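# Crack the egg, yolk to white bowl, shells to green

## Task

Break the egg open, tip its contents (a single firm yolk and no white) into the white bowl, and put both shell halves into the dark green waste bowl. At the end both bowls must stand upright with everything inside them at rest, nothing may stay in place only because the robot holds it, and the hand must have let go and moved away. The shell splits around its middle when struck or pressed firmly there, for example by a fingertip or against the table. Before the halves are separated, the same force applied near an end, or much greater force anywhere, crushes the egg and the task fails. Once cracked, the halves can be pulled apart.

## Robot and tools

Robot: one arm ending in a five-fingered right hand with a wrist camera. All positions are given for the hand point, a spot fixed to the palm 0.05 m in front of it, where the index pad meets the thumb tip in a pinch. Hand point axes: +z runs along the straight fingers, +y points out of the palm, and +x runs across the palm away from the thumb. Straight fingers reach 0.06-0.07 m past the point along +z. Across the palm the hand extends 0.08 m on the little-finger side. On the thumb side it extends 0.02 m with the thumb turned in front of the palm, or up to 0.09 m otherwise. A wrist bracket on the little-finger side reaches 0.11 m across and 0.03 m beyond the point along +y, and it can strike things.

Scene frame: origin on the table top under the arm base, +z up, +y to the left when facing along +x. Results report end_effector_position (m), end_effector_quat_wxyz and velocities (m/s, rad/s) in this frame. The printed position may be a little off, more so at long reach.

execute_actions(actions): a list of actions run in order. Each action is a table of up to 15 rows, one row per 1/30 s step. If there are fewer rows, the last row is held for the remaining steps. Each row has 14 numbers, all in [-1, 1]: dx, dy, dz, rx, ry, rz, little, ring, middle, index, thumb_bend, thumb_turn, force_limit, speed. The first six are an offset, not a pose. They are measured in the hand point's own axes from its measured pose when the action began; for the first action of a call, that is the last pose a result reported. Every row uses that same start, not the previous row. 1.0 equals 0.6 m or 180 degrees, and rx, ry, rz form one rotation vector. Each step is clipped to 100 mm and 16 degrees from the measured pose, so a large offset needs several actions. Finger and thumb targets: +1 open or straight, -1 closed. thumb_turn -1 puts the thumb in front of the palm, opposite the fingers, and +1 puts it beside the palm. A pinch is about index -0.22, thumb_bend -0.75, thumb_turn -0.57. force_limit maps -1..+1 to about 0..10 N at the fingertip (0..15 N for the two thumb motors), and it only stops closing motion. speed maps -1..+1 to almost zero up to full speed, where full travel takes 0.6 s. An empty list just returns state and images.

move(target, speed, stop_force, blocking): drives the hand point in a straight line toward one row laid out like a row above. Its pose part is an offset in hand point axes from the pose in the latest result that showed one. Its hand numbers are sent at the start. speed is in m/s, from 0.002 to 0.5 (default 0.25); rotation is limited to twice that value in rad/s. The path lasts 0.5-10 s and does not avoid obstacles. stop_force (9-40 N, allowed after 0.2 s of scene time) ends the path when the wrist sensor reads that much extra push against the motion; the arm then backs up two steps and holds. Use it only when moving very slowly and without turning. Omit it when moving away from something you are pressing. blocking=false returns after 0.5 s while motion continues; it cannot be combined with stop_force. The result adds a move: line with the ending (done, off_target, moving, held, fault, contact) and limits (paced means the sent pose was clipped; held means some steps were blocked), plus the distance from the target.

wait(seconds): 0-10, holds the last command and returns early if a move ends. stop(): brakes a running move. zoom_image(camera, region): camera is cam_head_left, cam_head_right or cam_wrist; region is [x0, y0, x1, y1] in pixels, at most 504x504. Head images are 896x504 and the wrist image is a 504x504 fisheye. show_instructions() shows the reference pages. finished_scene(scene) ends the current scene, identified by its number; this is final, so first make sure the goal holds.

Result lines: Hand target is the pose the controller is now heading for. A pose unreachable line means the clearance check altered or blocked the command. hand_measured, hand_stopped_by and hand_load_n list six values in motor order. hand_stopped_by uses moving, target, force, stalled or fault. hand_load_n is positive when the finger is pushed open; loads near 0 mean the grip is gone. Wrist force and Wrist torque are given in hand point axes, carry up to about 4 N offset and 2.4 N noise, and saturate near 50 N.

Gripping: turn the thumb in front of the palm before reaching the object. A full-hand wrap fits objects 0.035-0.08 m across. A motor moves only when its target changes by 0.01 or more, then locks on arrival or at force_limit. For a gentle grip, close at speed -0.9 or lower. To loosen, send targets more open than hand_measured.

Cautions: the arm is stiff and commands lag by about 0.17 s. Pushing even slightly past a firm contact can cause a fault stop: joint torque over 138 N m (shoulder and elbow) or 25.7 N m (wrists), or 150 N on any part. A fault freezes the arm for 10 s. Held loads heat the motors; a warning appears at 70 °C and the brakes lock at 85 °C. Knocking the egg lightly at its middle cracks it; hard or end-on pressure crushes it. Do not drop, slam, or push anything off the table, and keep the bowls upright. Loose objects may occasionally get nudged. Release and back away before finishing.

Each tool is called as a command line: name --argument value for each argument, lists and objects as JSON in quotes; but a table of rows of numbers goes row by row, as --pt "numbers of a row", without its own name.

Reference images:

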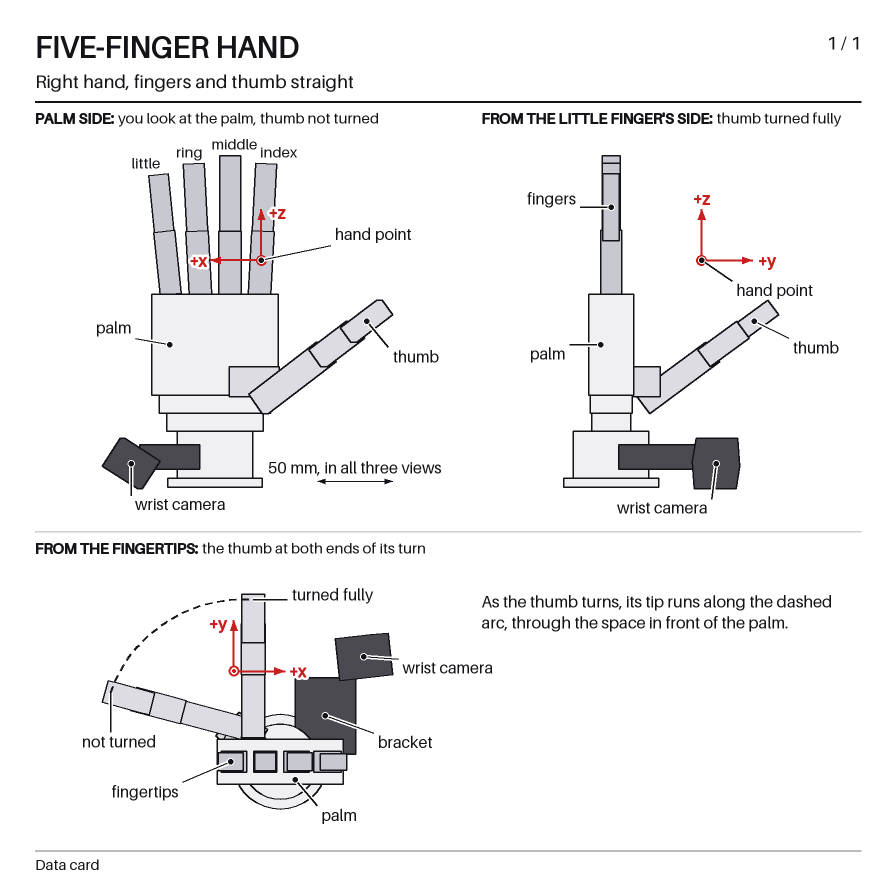

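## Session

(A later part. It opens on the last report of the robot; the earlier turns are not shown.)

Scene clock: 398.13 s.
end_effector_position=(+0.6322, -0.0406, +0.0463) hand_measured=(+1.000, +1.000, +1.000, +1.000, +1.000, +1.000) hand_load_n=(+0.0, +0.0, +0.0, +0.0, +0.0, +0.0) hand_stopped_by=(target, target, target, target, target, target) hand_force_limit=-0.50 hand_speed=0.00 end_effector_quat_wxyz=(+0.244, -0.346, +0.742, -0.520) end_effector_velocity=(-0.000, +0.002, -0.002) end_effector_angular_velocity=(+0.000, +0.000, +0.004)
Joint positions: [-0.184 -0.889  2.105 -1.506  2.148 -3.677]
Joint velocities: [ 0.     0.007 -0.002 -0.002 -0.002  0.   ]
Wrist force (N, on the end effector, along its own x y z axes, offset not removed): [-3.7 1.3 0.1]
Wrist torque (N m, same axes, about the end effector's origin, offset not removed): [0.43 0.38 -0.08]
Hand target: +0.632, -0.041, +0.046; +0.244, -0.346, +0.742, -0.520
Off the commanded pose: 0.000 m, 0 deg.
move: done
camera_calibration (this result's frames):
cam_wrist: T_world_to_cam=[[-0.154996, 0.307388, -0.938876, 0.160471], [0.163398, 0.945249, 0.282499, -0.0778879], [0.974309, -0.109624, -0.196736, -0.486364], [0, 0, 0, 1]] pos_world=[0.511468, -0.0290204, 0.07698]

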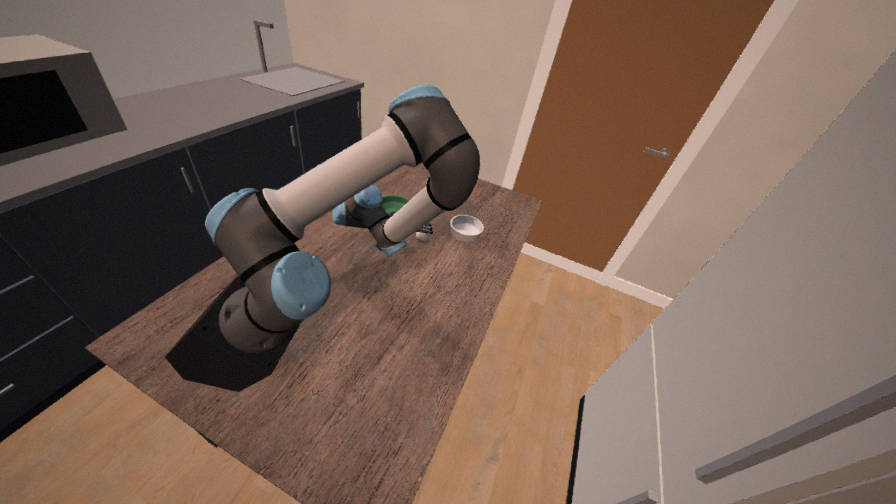

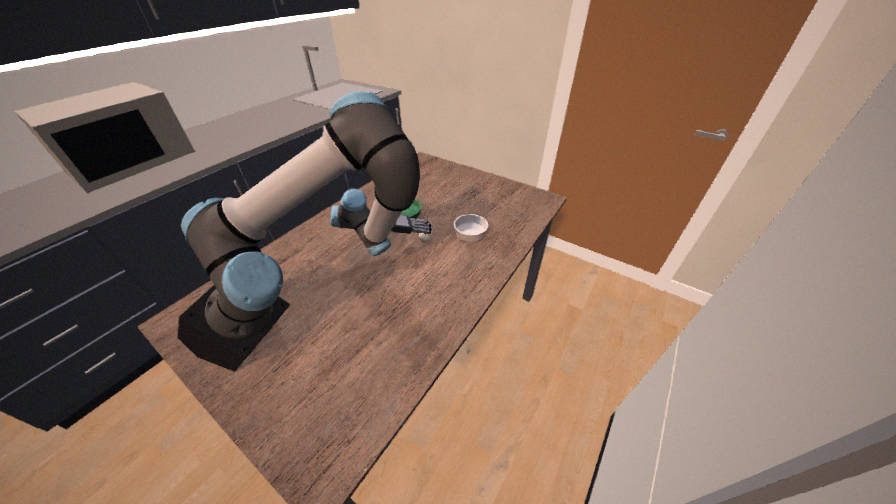

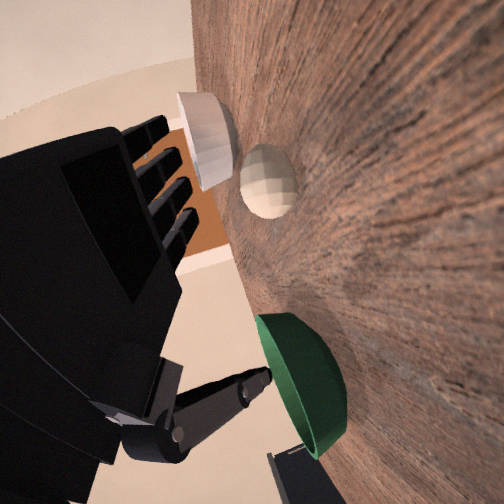

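move --target '[0,0.078,0.0285,0,0,0,1,1,1,1,1,1,-0.5,0]' --speed 0.01 --stop_force 20

zoom_image --camera "cam_head_right" --region '[360,170,500,260]'

Scene clock: 412.90 s.
end_effector_position=(+0.6326, -0.0407, +0.0048) hand_measured=(+1.000, +1.000, +1.000, +1.000, +1.000, +1.000) hand_load_n=(+0.0, +0.0, +2.5, +0.5, +0.0, +0.0) hand_stopped_by=(target, target, target, target, target, target) hand_force_limit=-0.50 hand_speed=0.00 end_effector_quat_wxyz=(+0.244, -0.346, +0.741, -0.520) end_effector_velocity=(-0.002, +0.001, +0.003) end_effector_angular_velocity=(+0.001, +0.007, +0.002)
Joint positions: [-0.24  -0.803  2.079 -1.557  2.094 -3.658]
Joint velocities: [ 0.006 -0.007  0.005  0.008  0.008 -0.003]
Wrist force (N, on the end effector, along its own x y z axes, offset not removed): [-1.1 -28.8 -8.6]
Wrist torque (N m, same axes, about the end effector's origin, offset not removed): [2.00 0.16 -0.64]
Hand target: +0.633, -0.041, +0.005; +0.244, -0.346, +0.741, -0.520
Off the commanded pose: 0.008 m, 0 deg.
move: contact
camera_calibration (this result's frames):
cam_wrist: T_world_to_cam=[[-0.15428, 0.307419, -0.938984, 0.121098], [0.16322, 0.945235, 0.282648, -0.0660277], [0.974452, -0.109654, -0.196008, -0.495107], [0, 0, 0, 1]] pos_world=[0.511918, -0.0291065, 0.0353266]

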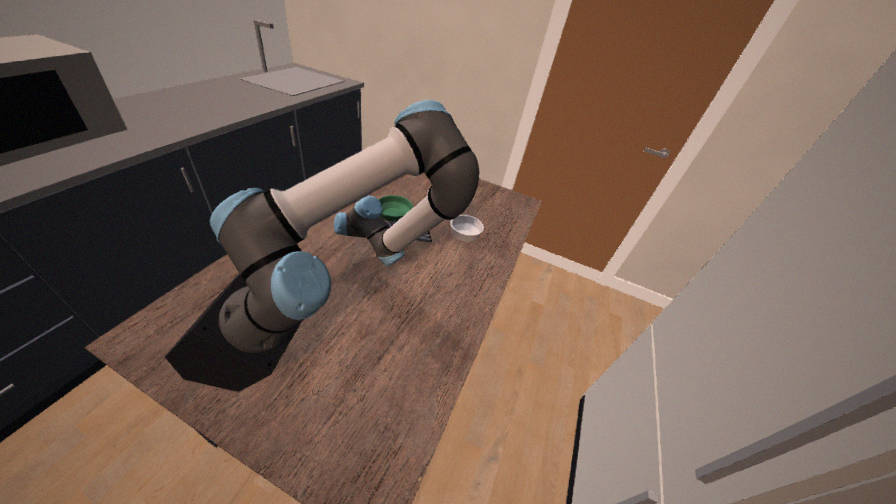

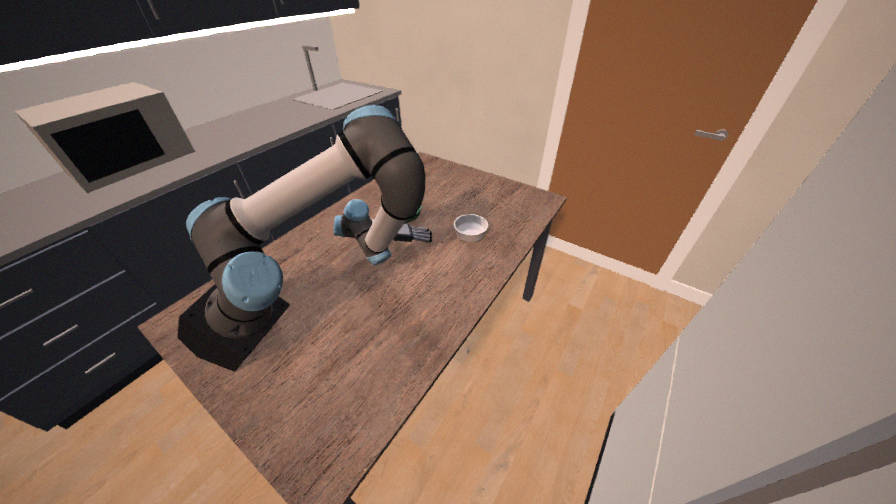

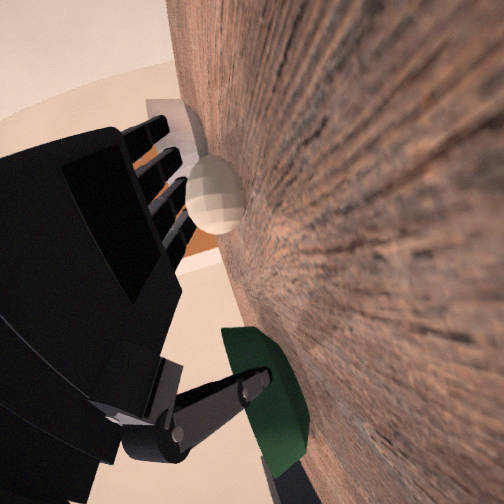

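Region (360, 170, 500, 260) of cam_head_right's 896x504 image, scaled by 3.600, with more detail than that image has; it fills the top 324 rows of this view, and the rest is white.

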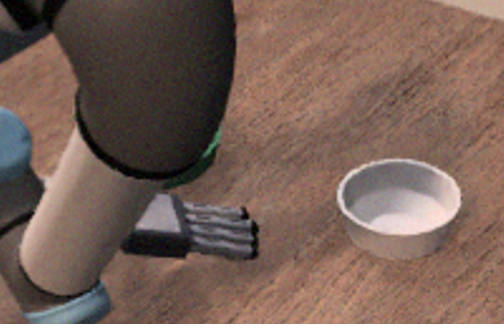

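move --target '[0,-0.2,-0.073,0,0,0,1,1,1,1,1,1,-0.5,0]' --speed 0.1

move --target '[0,0,0,0,0,0.995,1,1,1,1,1,1,-0.5,0]' --speed 0.4

move --target '[0,0,0,-0.055,0,0,1,1,1,1,1,1,-0.5,0]' --speed 0.2

Scene clock: 453.30 s.
end_effector_position=(+0.6319, -0.0406, +0.1320) hand_measured=(+1.000, +1.000, +1.000, +1.000, +1.000, +1.000) hand_load_n=(+0.0, +0.0, +0.0, +0.0, +0.0, +0.0) hand_stopped_by=(target, target, target, target, target, target) hand_force_limit=-0.50 hand_speed=0.00 end_effector_quat_wxyz=(+0.244, -0.346, +0.741, -0.521) end_effector_velocity=(-0.000, +0.001, +0.002) end_effector_angular_velocity=(+0.001, +0.001, +0.001)
Joint positions: [-0.065 -1.057  2.123 -1.382  2.261 -3.721]
Joint velocities: [ 0.005 -0.005 -0.     0.006  0.005 -0.001]
Wrist force (N, on the end effector, along its own x y z axes, offset not removed): [0.1 -1.9 -1.1]
Wrist torque (N m, same axes, about the end effector's origin, offset not removed): [-0.01 -0.13 -0.16]
Hand target: +0.632, -0.041, +0.132; +0.244, -0.346, +0.741, -0.521
Off the commanded pose: 0.001 m, 0 deg.
move: done
camera_calibration (this result's frames):
cam_wrist: T_world_to_cam=[[-0.154334, 0.307117, -0.939074, 0.240465], [0.163096, 0.945342, 0.282362, -0.101846], [0.974464, -0.109581, -0.195988, -0.469483], [0, 0, 0, 1]] pos_world=[0.511217, -0.029018, 0.162558]

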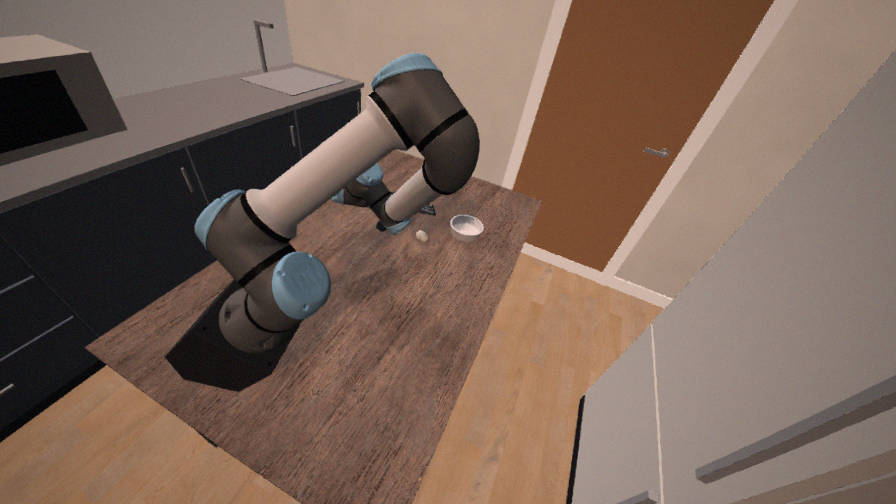

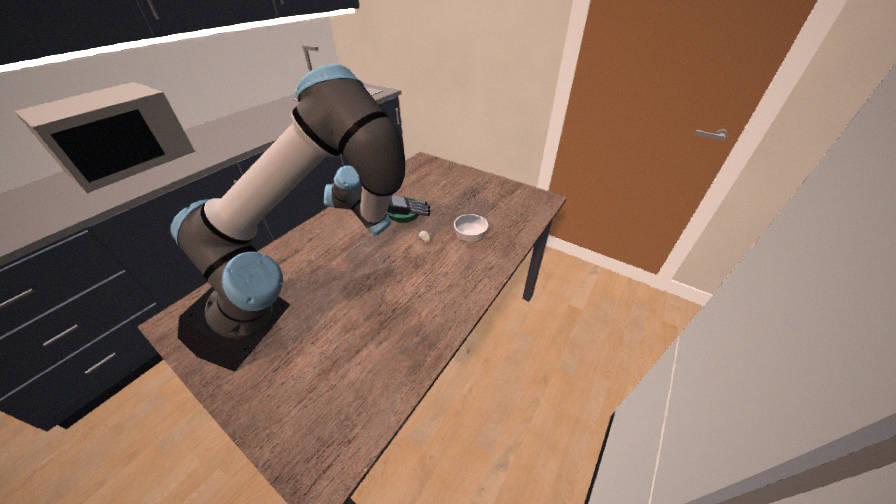

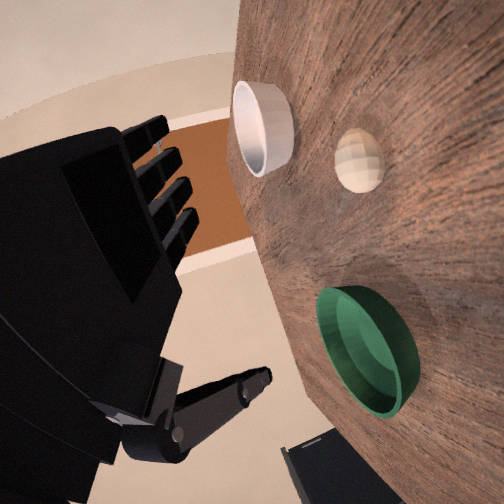

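Scene clock: 457.90 s.
end_effector_position=(+0.6320, -0.0406, +0.1321) hand_measured=(+1.000, +1.000, +1.000, +1.000, +1.000, +1.000) hand_load_n=(+0.0, +0.0, +0.0, +0.0, +0.0, +0.0) hand_stopped_by=(target, target, target, target, target, target) hand_force_limit=-0.50 hand_speed=0.00 end_effector_quat_wxyz=(+0.523, +0.738, +0.352, +0.240) end_effector_velocity=(-0.001, -0.001, -0.000) end_effector_angular_velocity=(+0.011, -0.005, -0.005)
Joint positions: [-0.09  -0.702  2.005 -1.613  2.237 -0.587]
Joint velocities: [ 0.    -0.003  0.     0.005  0.002  0.014]
Wrist force (N, on the end effector, along its own x y z axes, offset not removed): [-0.4 -2.4 0.6]
Wrist torque (N m, same axes, about the end effector's origin, offset not removed): [-0.32 0.12 -0.30]
Hand target: +0.632, -0.041, +0.132; +0.522, +0.739, +0.352, +0.240
Off the commanded pose: 0.000 m, 0 deg.
move: done
camera_calibration (this result's frames):
cam_wrist: T_world_to_cam=[[0.196863, -0.320438, 0.926588, -0.253285], [-0.95179, -0.289226, 0.102196, 0.576424], [0.235246, -0.902036, -0.361927, -0.0125436], [0, 0, 0, 1]] pos_world=[0.601448, 0.0742399, 0.171243]

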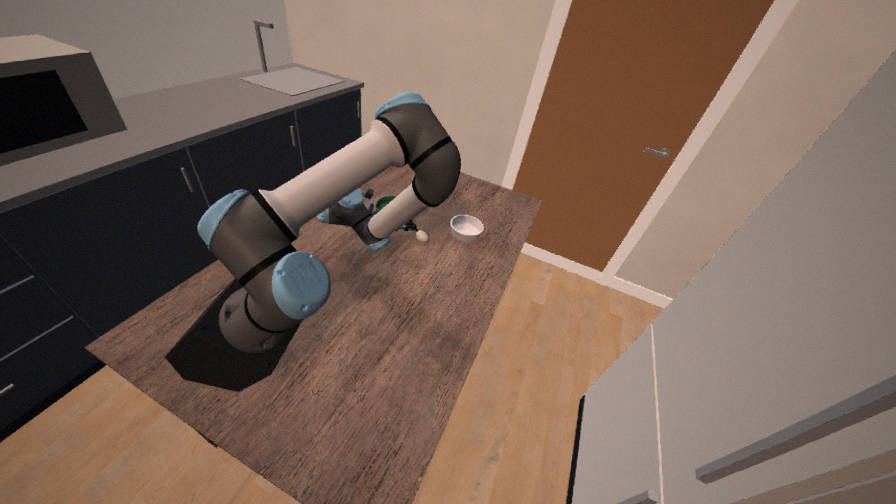

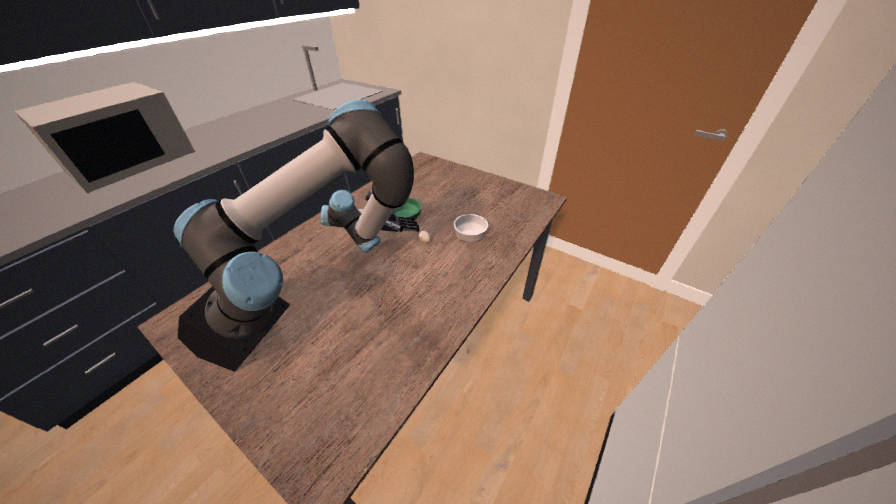

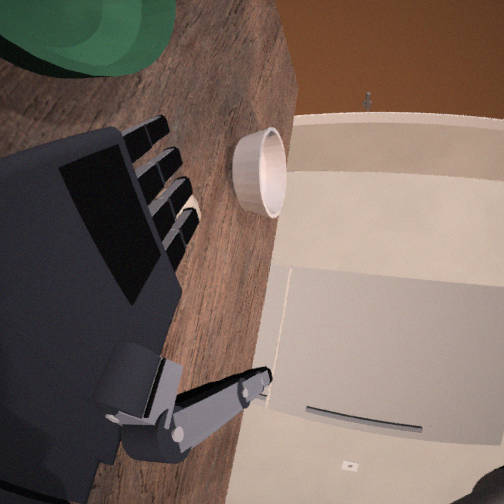

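Scene clock: 458.87 s.
end_effector_position=(+0.6319, -0.0406, +0.1322) hand_measured=(+1.000, +1.000, +1.000, +1.000, +1.000, +1.000) hand_load_n=(+0.0, +0.0, +0.0, +0.0, +0.0, +0.0) hand_stopped_by=(target, target, target, target, target, target) hand_force_limit=-0.50 hand_speed=0.00 end_effector_quat_wxyz=(+0.584, +0.691, +0.331, +0.269) end_effector_velocity=(+0.001, +0.001, -0.000) end_effector_angular_velocity=(-0.010, -0.012, +0.003)
Joint positions: [-0.148 -0.609  2.011 -1.865  2.084 -0.654]
Joint velocities: [-0.005  0.009 -0.003 -0.017 -0.016 -0.003]
Wrist force (N, on the end effector, along its own x y z axes, offset not removed): [2.5 -1.2 -1.6]
Wrist torque (N m, same axes, about the end effector's origin, offset not removed): [-0.02 -0.18 0.03]
Hand target: +0.632, -0.041, +0.132; +0.584, +0.691, +0.330, +0.269
Off the commanded pose: 0.000 m, 0 deg.
move: done
camera_calibration (this result's frames):
cam_wrist: T_world_to_cam=[[0.0719188, -0.216527, 0.973624, -0.176404], [-0.958359, -0.285473, 0.00730417, 0.593233], [0.276361, -0.933607, -0.228041, -0.0574646], [0, 0, 0, 1]] pos_world=[0.597098, 0.077506, 0.154314]

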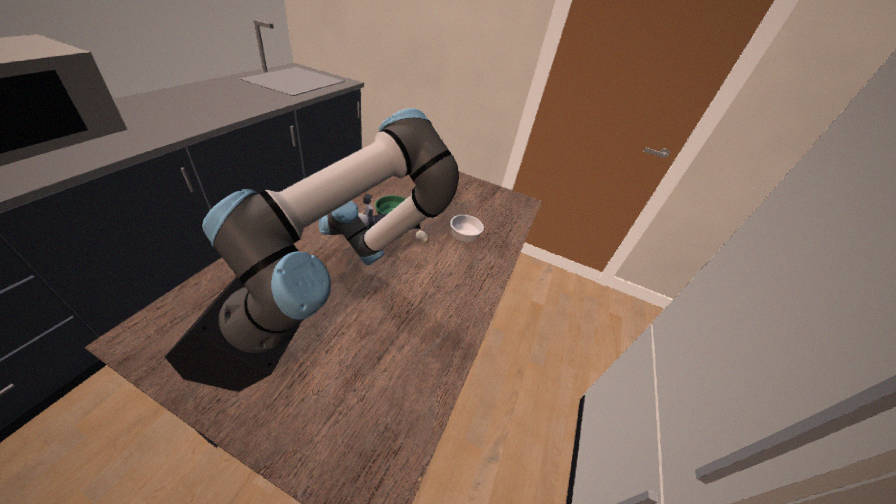

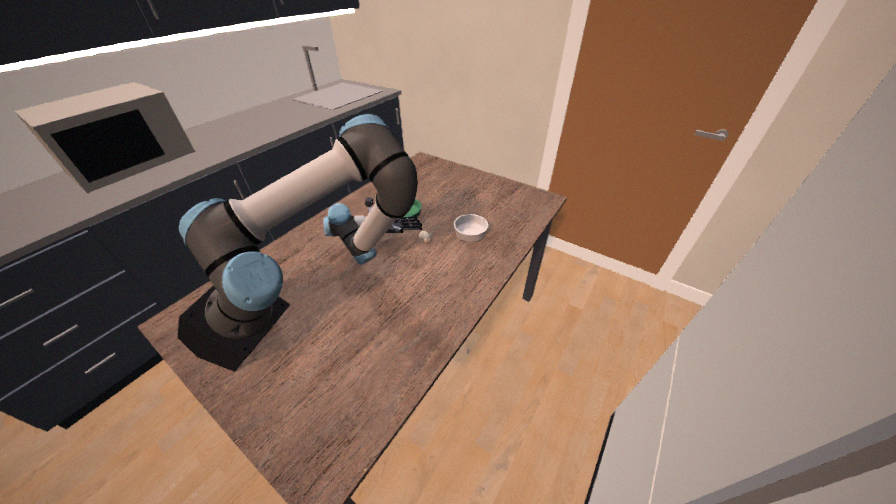

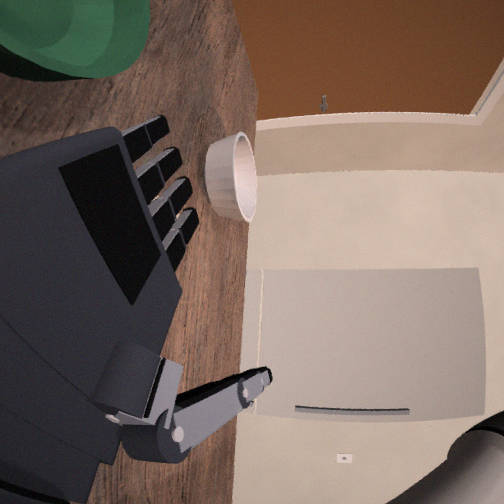

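move --target '[-0.063,0.017,0.068,0,0,0,1,1,1,1,1,1,-0.5,0]' --speed 0.05

zoom_image --camera "cam_head_right" --region '[300,170,500,290]'

zoom_image --camera "cam_head_left" --region '[300,170,500,290]'

Scene clock: 473.47 s.
end_effector_position=(+0.6402, -0.0960, +0.1357) hand_measured=(+1.000, +1.000, +1.000, +1.000, +1.000, +1.000) hand_load_n=(+0.0, +0.0, +0.0, +0.0, +0.0, +0.0) hand_stopped_by=(target, target, target, target, target, target) hand_force_limit=-0.50 hand_speed=0.00 end_effector_quat_wxyz=(+0.584, +0.691, +0.330, +0.269) end_effector_velocity=(-0.000, -0.001, -0.000) end_effector_angular_velocity=(+0.001, +0.001, +0.003)
Joint positions: [-0.236 -0.71   2.045 -1.778  2.005 -0.61 ]
Joint velocities: [-0.003 -0.004  0.003  0.005 -0.004  0.002]
Wrist force (N, on the end effector, along its own x y z axes, offset not removed): [1.8 -0.7 0.8]
Wrist torque (N m, same axes, about the end effector's origin, offset not removed): [-0.09 -0.29 0.10]
Hand target: +0.640, -0.096, +0.136; +0.584, +0.691, +0.330, +0.269
Off the commanded pose: 0.000 m, 0 deg.
move: done
camera_calibration (this result's frames):
cam_wrist: T_world_to_cam=[[0.0718613, -0.216634, 0.973604, -0.192374], [-0.958389, -0.285373, 0.00724074, 0.585338], [0.276272, -0.933612, -0.228127, -0.110689], [0, 0, 0, 1]] pos_world=[0.605386, 0.0220236, 0.157807]

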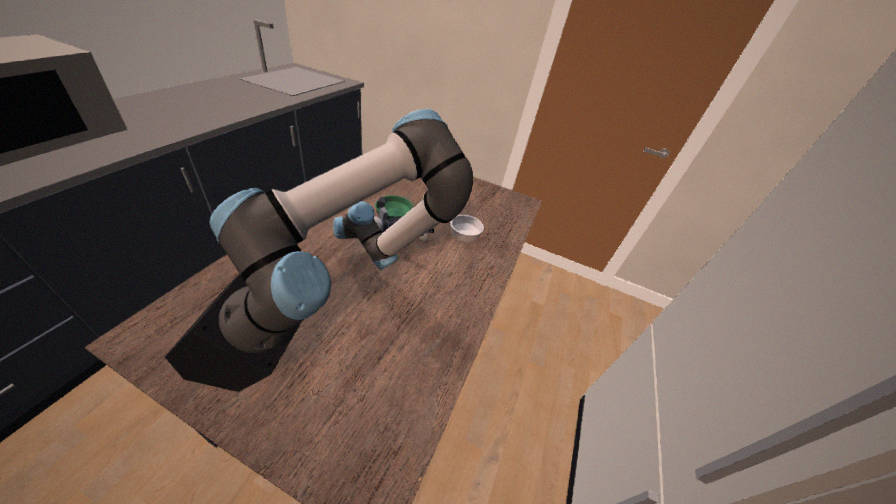

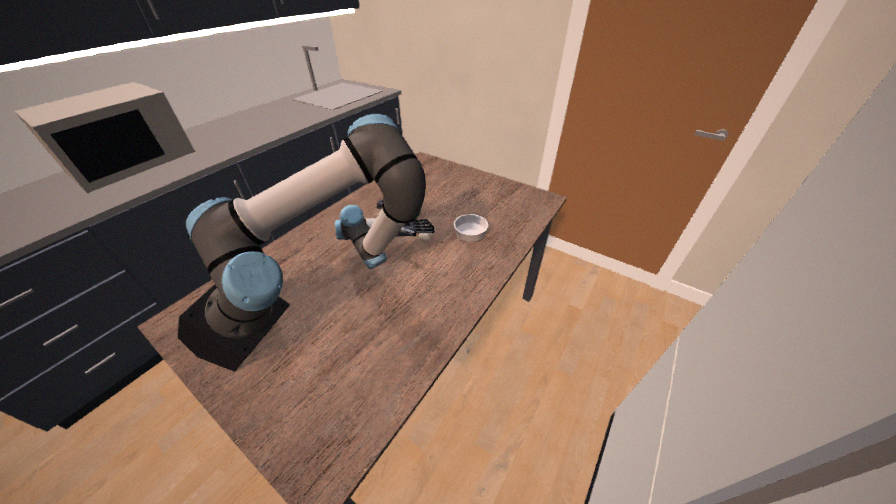

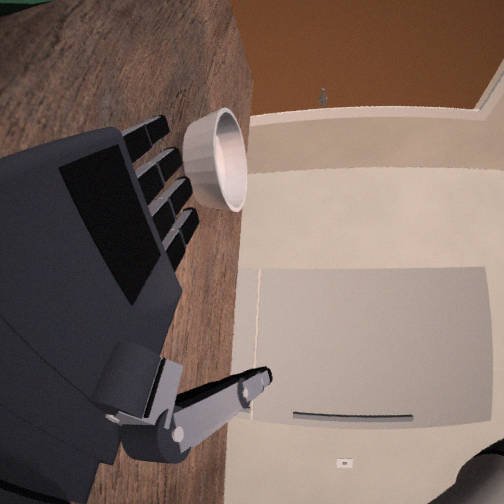

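Region (300, 170, 500, 290) of cam_head_right's 896x504 image, scaled by 2.520, with more detail than that image has; it fills the top 302 rows of this view, and the rest is white.

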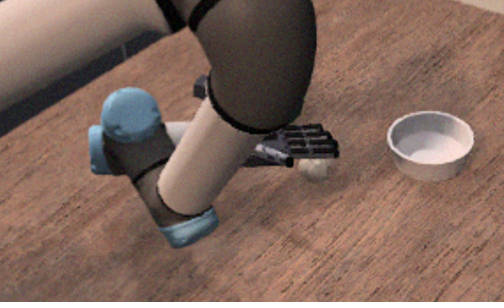

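Region (300, 170, 500, 290) of cam_head_left's 896x504 image, scaled by 2.520, with more detail than that image has; it fills the top 302 rows of this view, and the rest is white.

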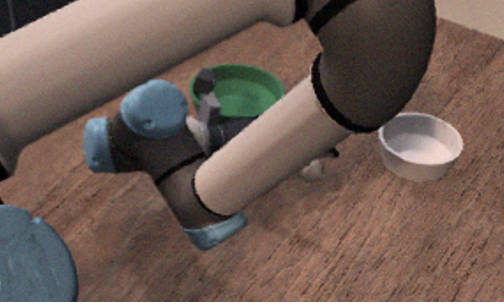

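move --target '[0,-0.066,0.0116,0,0,0,1,1,1,1,1,1,-0.5,0]' --speed 0.008 --stop_force 20

zoom_image --camera "cam_head_right" --region '[300,170,500,290]'

Scene clock: 486.40 s.
end_effector_position=(+0.6402, -0.0964, +0.1111) hand_measured=(+1.000, +1.000, +0.998, +1.000, +1.000, +1.000) hand_load_n=(+0.0, -1.5, -11.5, +0.0, +0.0, +0.0) hand_stopped_by=(target, target, target, target, target, target) hand_force_limit=-0.50 hand_speed=0.00 end_effector_quat_wxyz=(+0.584, +0.691, +0.330, +0.269) end_effector_velocity=(-0.001, -0.000, +0.000) end_effector_angular_velocity=(+0.001, +0.010, +0.000)
Joint positions: [-0.267 -0.661  2.021 -1.799  1.976 -0.596]
Joint velocities: [ 0.002 -0.006  0.005  0.007  0.007 -0.004]
Wrist force (N, on the end effector, along its own x y z axes, offset not removed): [3.2 23.1 -2.9]
Wrist torque (N m, same axes, about the end effector's origin, offset not removed): [-1.00 -0.45 0.73]
Hand target: +0.640, -0.096, +0.112; +0.584, +0.691, +0.330, +0.269
Off the commanded pose: 0.016 m, 0 deg.
move: contact
camera_calibration (this result's frames):
cam_wrist: T_world_to_cam=[[0.0711835, -0.216527, 0.973678, -0.168128], [-0.958373, -0.285442, 0.00658804, 0.585398], [0.276502, -0.933616, -0.227832, -0.116823], [0, 0, 0, 1]] pos_world=[0.6053, 0.0216247, 0.13323]

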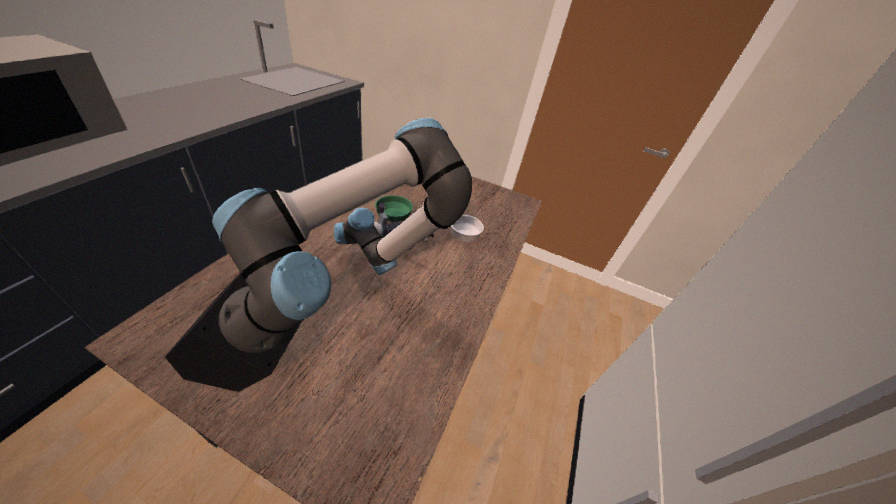

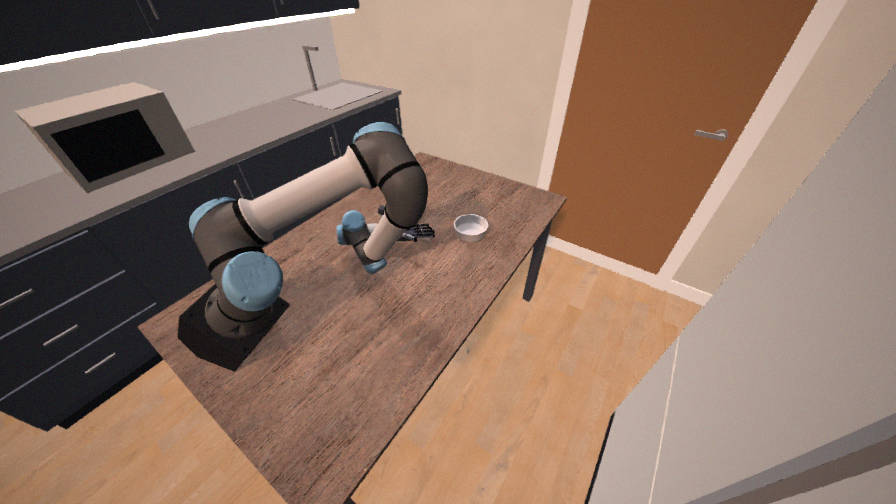

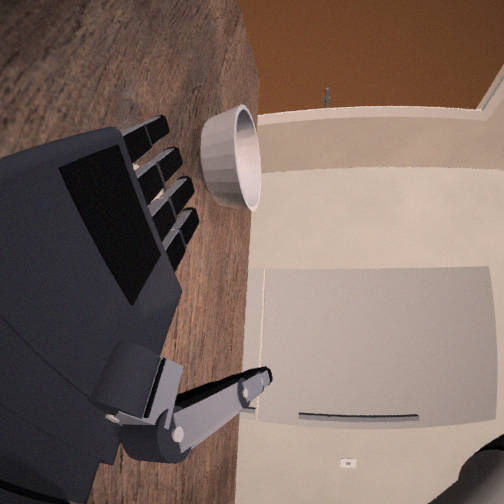

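Region (300, 170, 500, 290) of cam_head_right's 896x504 image, scaled by 2.520, with more detail than that image has; it fills the top 302 rows of this view, and the rest is white.

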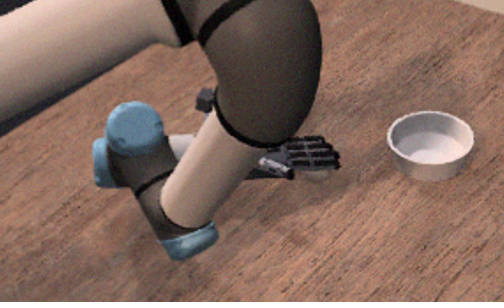

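move --target '[0.1,0.12,-0.05,0,0,0,1,1,1,1,1,1,-0.5,0]' --speed 0.05

zoom_image --camera "cam_head_right" --region '[380,200,480,260]'

zoom_image --camera "cam_head_left" --region '[380,200,480,260]'

Scene clock: 497.63 s.
end_effector_position=(+0.6657, -0.0387, +0.1861) hand_measured=(+1.000, +1.000, +1.000, +1.000, +1.000, +1.000) hand_load_n=(+0.0, +0.0, +0.0, +0.0, +0.0, +0.0) hand_stopped_by=(target, target, target, target, target, target) hand_force_limit=-0.50 hand_speed=0.00 end_effector_quat_wxyz=(+0.584, +0.691, +0.330, +0.269) end_effector_velocity=(+0.001, +0.002, +0.002) end_effector_angular_velocity=(-0.000, -0.001, +0.001)
Joint positions: [-0.069 -0.703  1.961 -1.743  2.154 -0.696]
Joint velocities: [ 0.005 -0.001 -0.002  0.001  0.003 -0.003]
Wrist force (N, on the end effector, along its own x y z axes, offset not removed): [-0.2 -2.5 -0.9]
Wrist torque (N m, same axes, about the end effector's origin, offset not removed): [-0.30 0.02 0.08]
Hand target: +0.666, -0.039, +0.186; +0.584, +0.691, +0.330, +0.269
Off the commanded pose: 0.000 m, 0 deg.
move: done
camera_calibration (this result's frames):
cam_wrist: T_world_to_cam=[[0.0712503, -0.216232, 0.973739, -0.230465], [-0.958326, -0.285599, 0.00670149, 0.625792], [0.27665, -0.933637, -0.227569, -0.0530532], [0, 0, 0, 1]] pos_world=[0.630811, 0.0793595, 0.208146]

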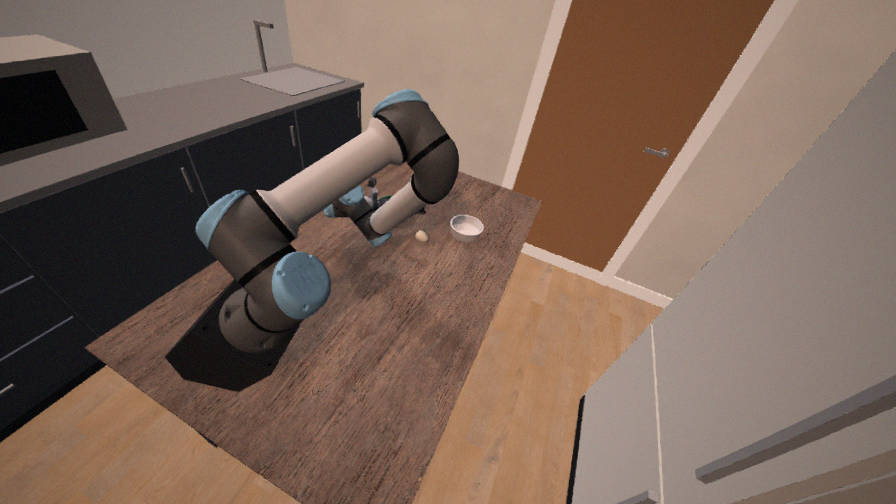

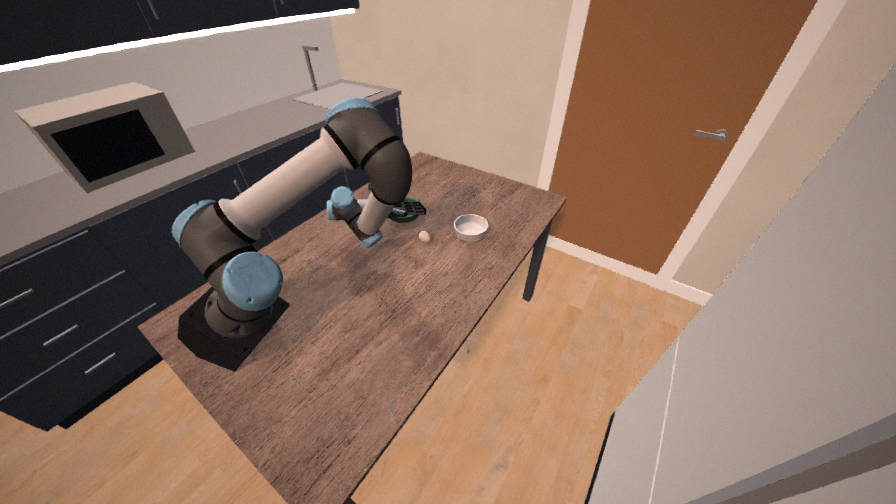

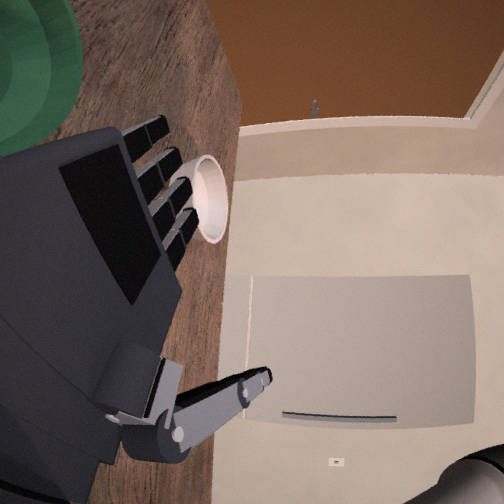

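Region (380, 200, 480, 260) of cam_head_right's 896x504 image, scaled by 5.040, with more detail than that image has; it fills the top 302 rows of this view, and the rest is white.

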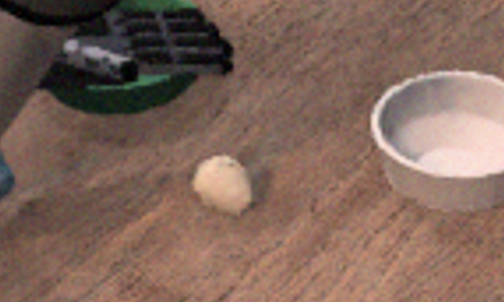

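Region (380, 200, 480, 260) of cam_head_left's 896x504 image, scaled by 5.040, with more detail than that image has; it fills the top 302 rows of this view, and the rest is white.

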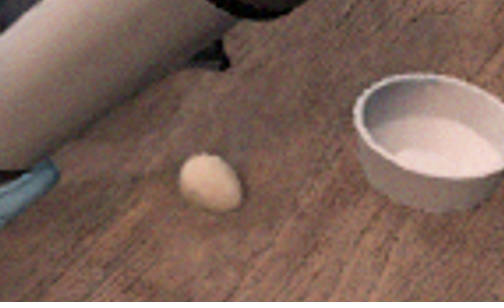

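move --target '[0,0,0,0,0,-0.995,1,1,1,1,1,-1,-0.5,0]' --speed 0.4

move --target '[0,0.1,0,-0.167,0,0,0.2,0.2,0.2,0.2,1,-1,-0.5,0]' --speed 0.2

zoom_image --camera "cam_wrist" --region '[200,60,480,300]'

Scene clock: 512.20 s.
end_effector_position=(+0.6656, -0.0387, +0.1860) hand_measured=(+1.000, +1.000, +1.000, +1.000, +1.000, -1.000) hand_load_n=(+0.0, +0.0, +0.0, +0.0, +0.0, +0.0) hand_stopped_by=(target, target, target, target, target, target) hand_force_limit=-0.50 hand_speed=0.00 end_effector_quat_wxyz=(+0.274, -0.325, +0.694, -0.582) end_effector_velocity=(+0.000, +0.000, +0.000) end_effector_angular_velocity=(-0.011, +0.007, -0.001)
Joint positions: [-0.016 -1.046  2.109 -1.566  2.2   -3.851]
Joint velocities: [ 0.003  0.003 -0.003 -0.005  0.004 -0.016]
Wrist force (N, on the end effector, along its own x y z axes, offset not removed): [1.4 -1.1 0.2]
Wrist torque (N m, same axes, about the end effector's origin, offset not removed): [-0.16 -0.36 0.11]
Hand target: +0.666, -0.039, +0.186; +0.274, -0.325, +0.693, -0.582
Off the commanded pose: 0.000 m, 0 deg.
move: done
camera_calibration (this result's frames):
cam_wrist: T_world_to_cam=[[-0.0274216, 0.20204, -0.978993, 0.214643], [0.128658, 0.971929, 0.196979, -0.0845031], [0.99131, -0.120553, -0.0526458, -0.529823], [0, 0, 0, 1]] pos_world=[0.541976, -0.0251074, 0.198887]

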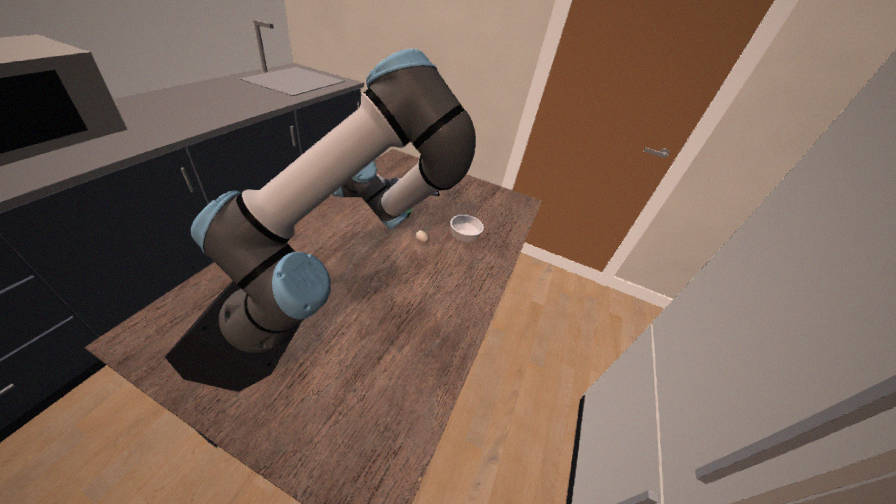

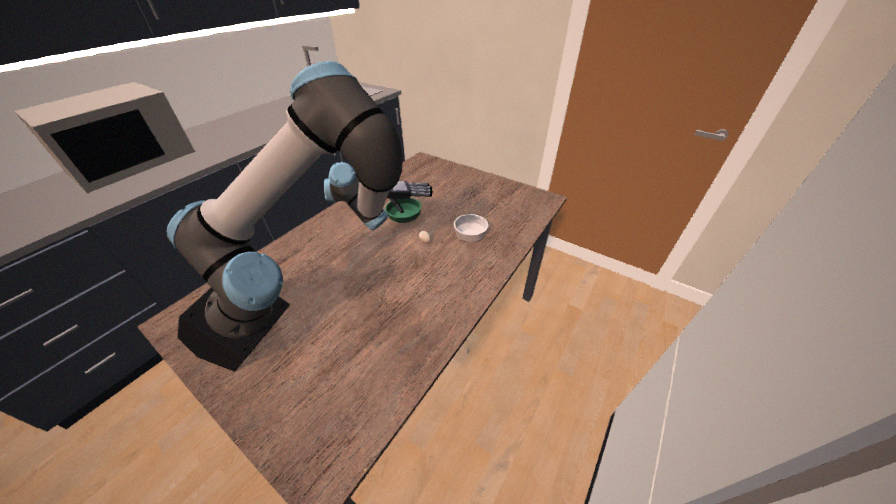

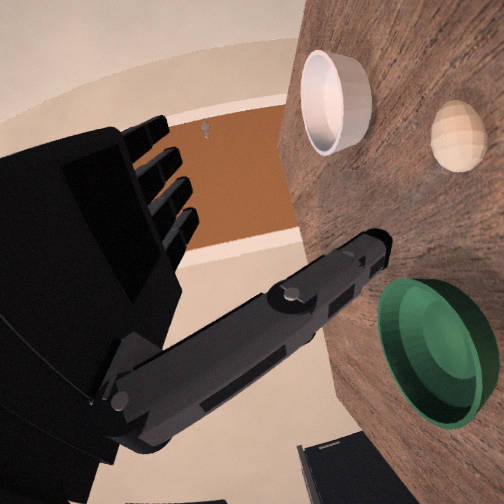

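Scene clock: 514.10 s.
end_effector_position=(+0.6578, -0.0319, +0.1270) hand_measured=(+0.200, +0.200, +0.200, +0.200, +1.000, -1.000) hand_load_n=(+0.0, +0.0, +0.0, +0.0, +0.0, +0.0) hand_stopped_by=(target, target, target, target, target, target) hand_force_limit=-0.50 hand_speed=0.00 end_effector_quat_wxyz=(+0.181, -0.385, +0.820, -0.383) end_effector_velocity=(-0.000, +0.001, -0.001) end_effector_angular_velocity=(+0.011, +0.011, +0.002)
Joint positions: [-0.03  -1.049  1.77  -0.587  2.44  -3.404]
Joint velocities: [-0.001  0.004 -0.013  0.034  0.001  0.018]
Wrist force (N, on the end effector, along its own x y z axes, offset not removed): [3.4 -1.2 -0.6]
Wrist torque (N m, same axes, about the end effector's origin, offset not removed): [-0.05 -0.53 0.08]
Hand target: +0.658, -0.032, +0.127; +0.181, -0.385, +0.821, -0.382
Off the commanded pose: 0.000 m, 0 deg.
move: done
camera_calibration (this result's frames):
cam_wrist: T_world_to_cam=[[-0.388665, 0.500634, -0.773502, 0.376374], [0.256507, 0.865108, 0.431036, -0.195697], [0.884954, -0.0308799, -0.464653, -0.39923], [0, 0, 0, 1]] pos_world=[0.549781, -0.0314542, 0.189975]

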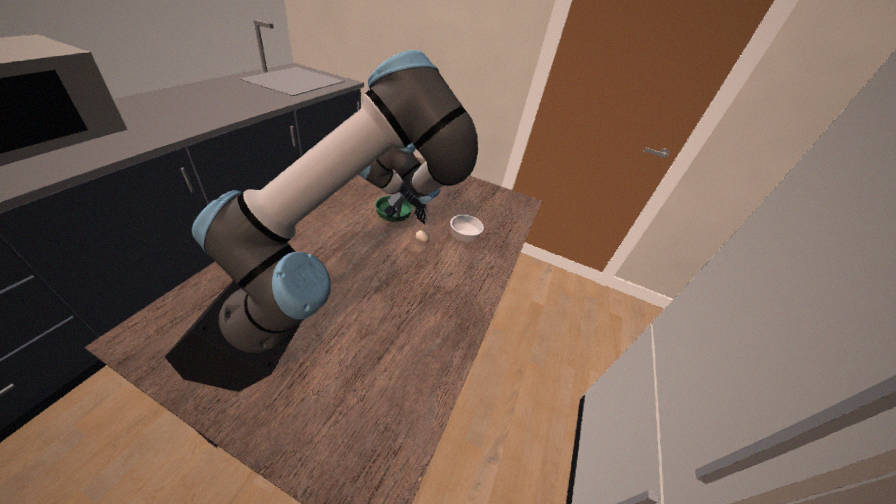

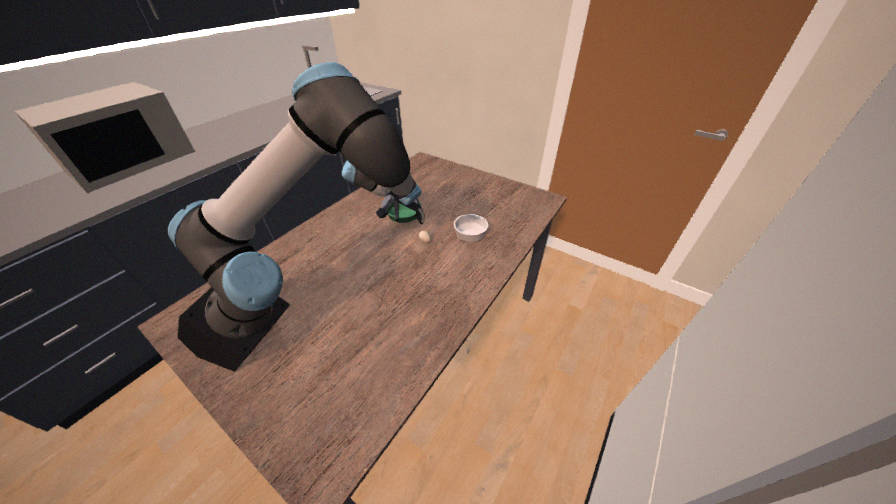

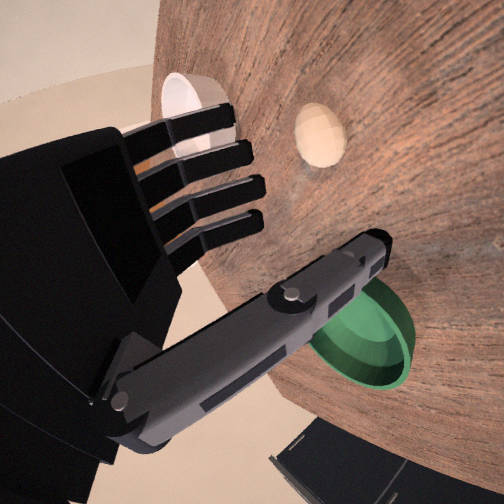

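Region (200, 60, 480, 300) of cam_wrist's 504x504 image, scaled by 1.800, with more detail than that image has; it fills the top 432 rows of this view, and the rest is white.

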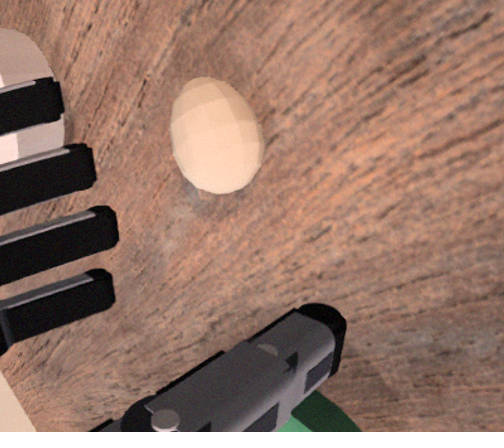

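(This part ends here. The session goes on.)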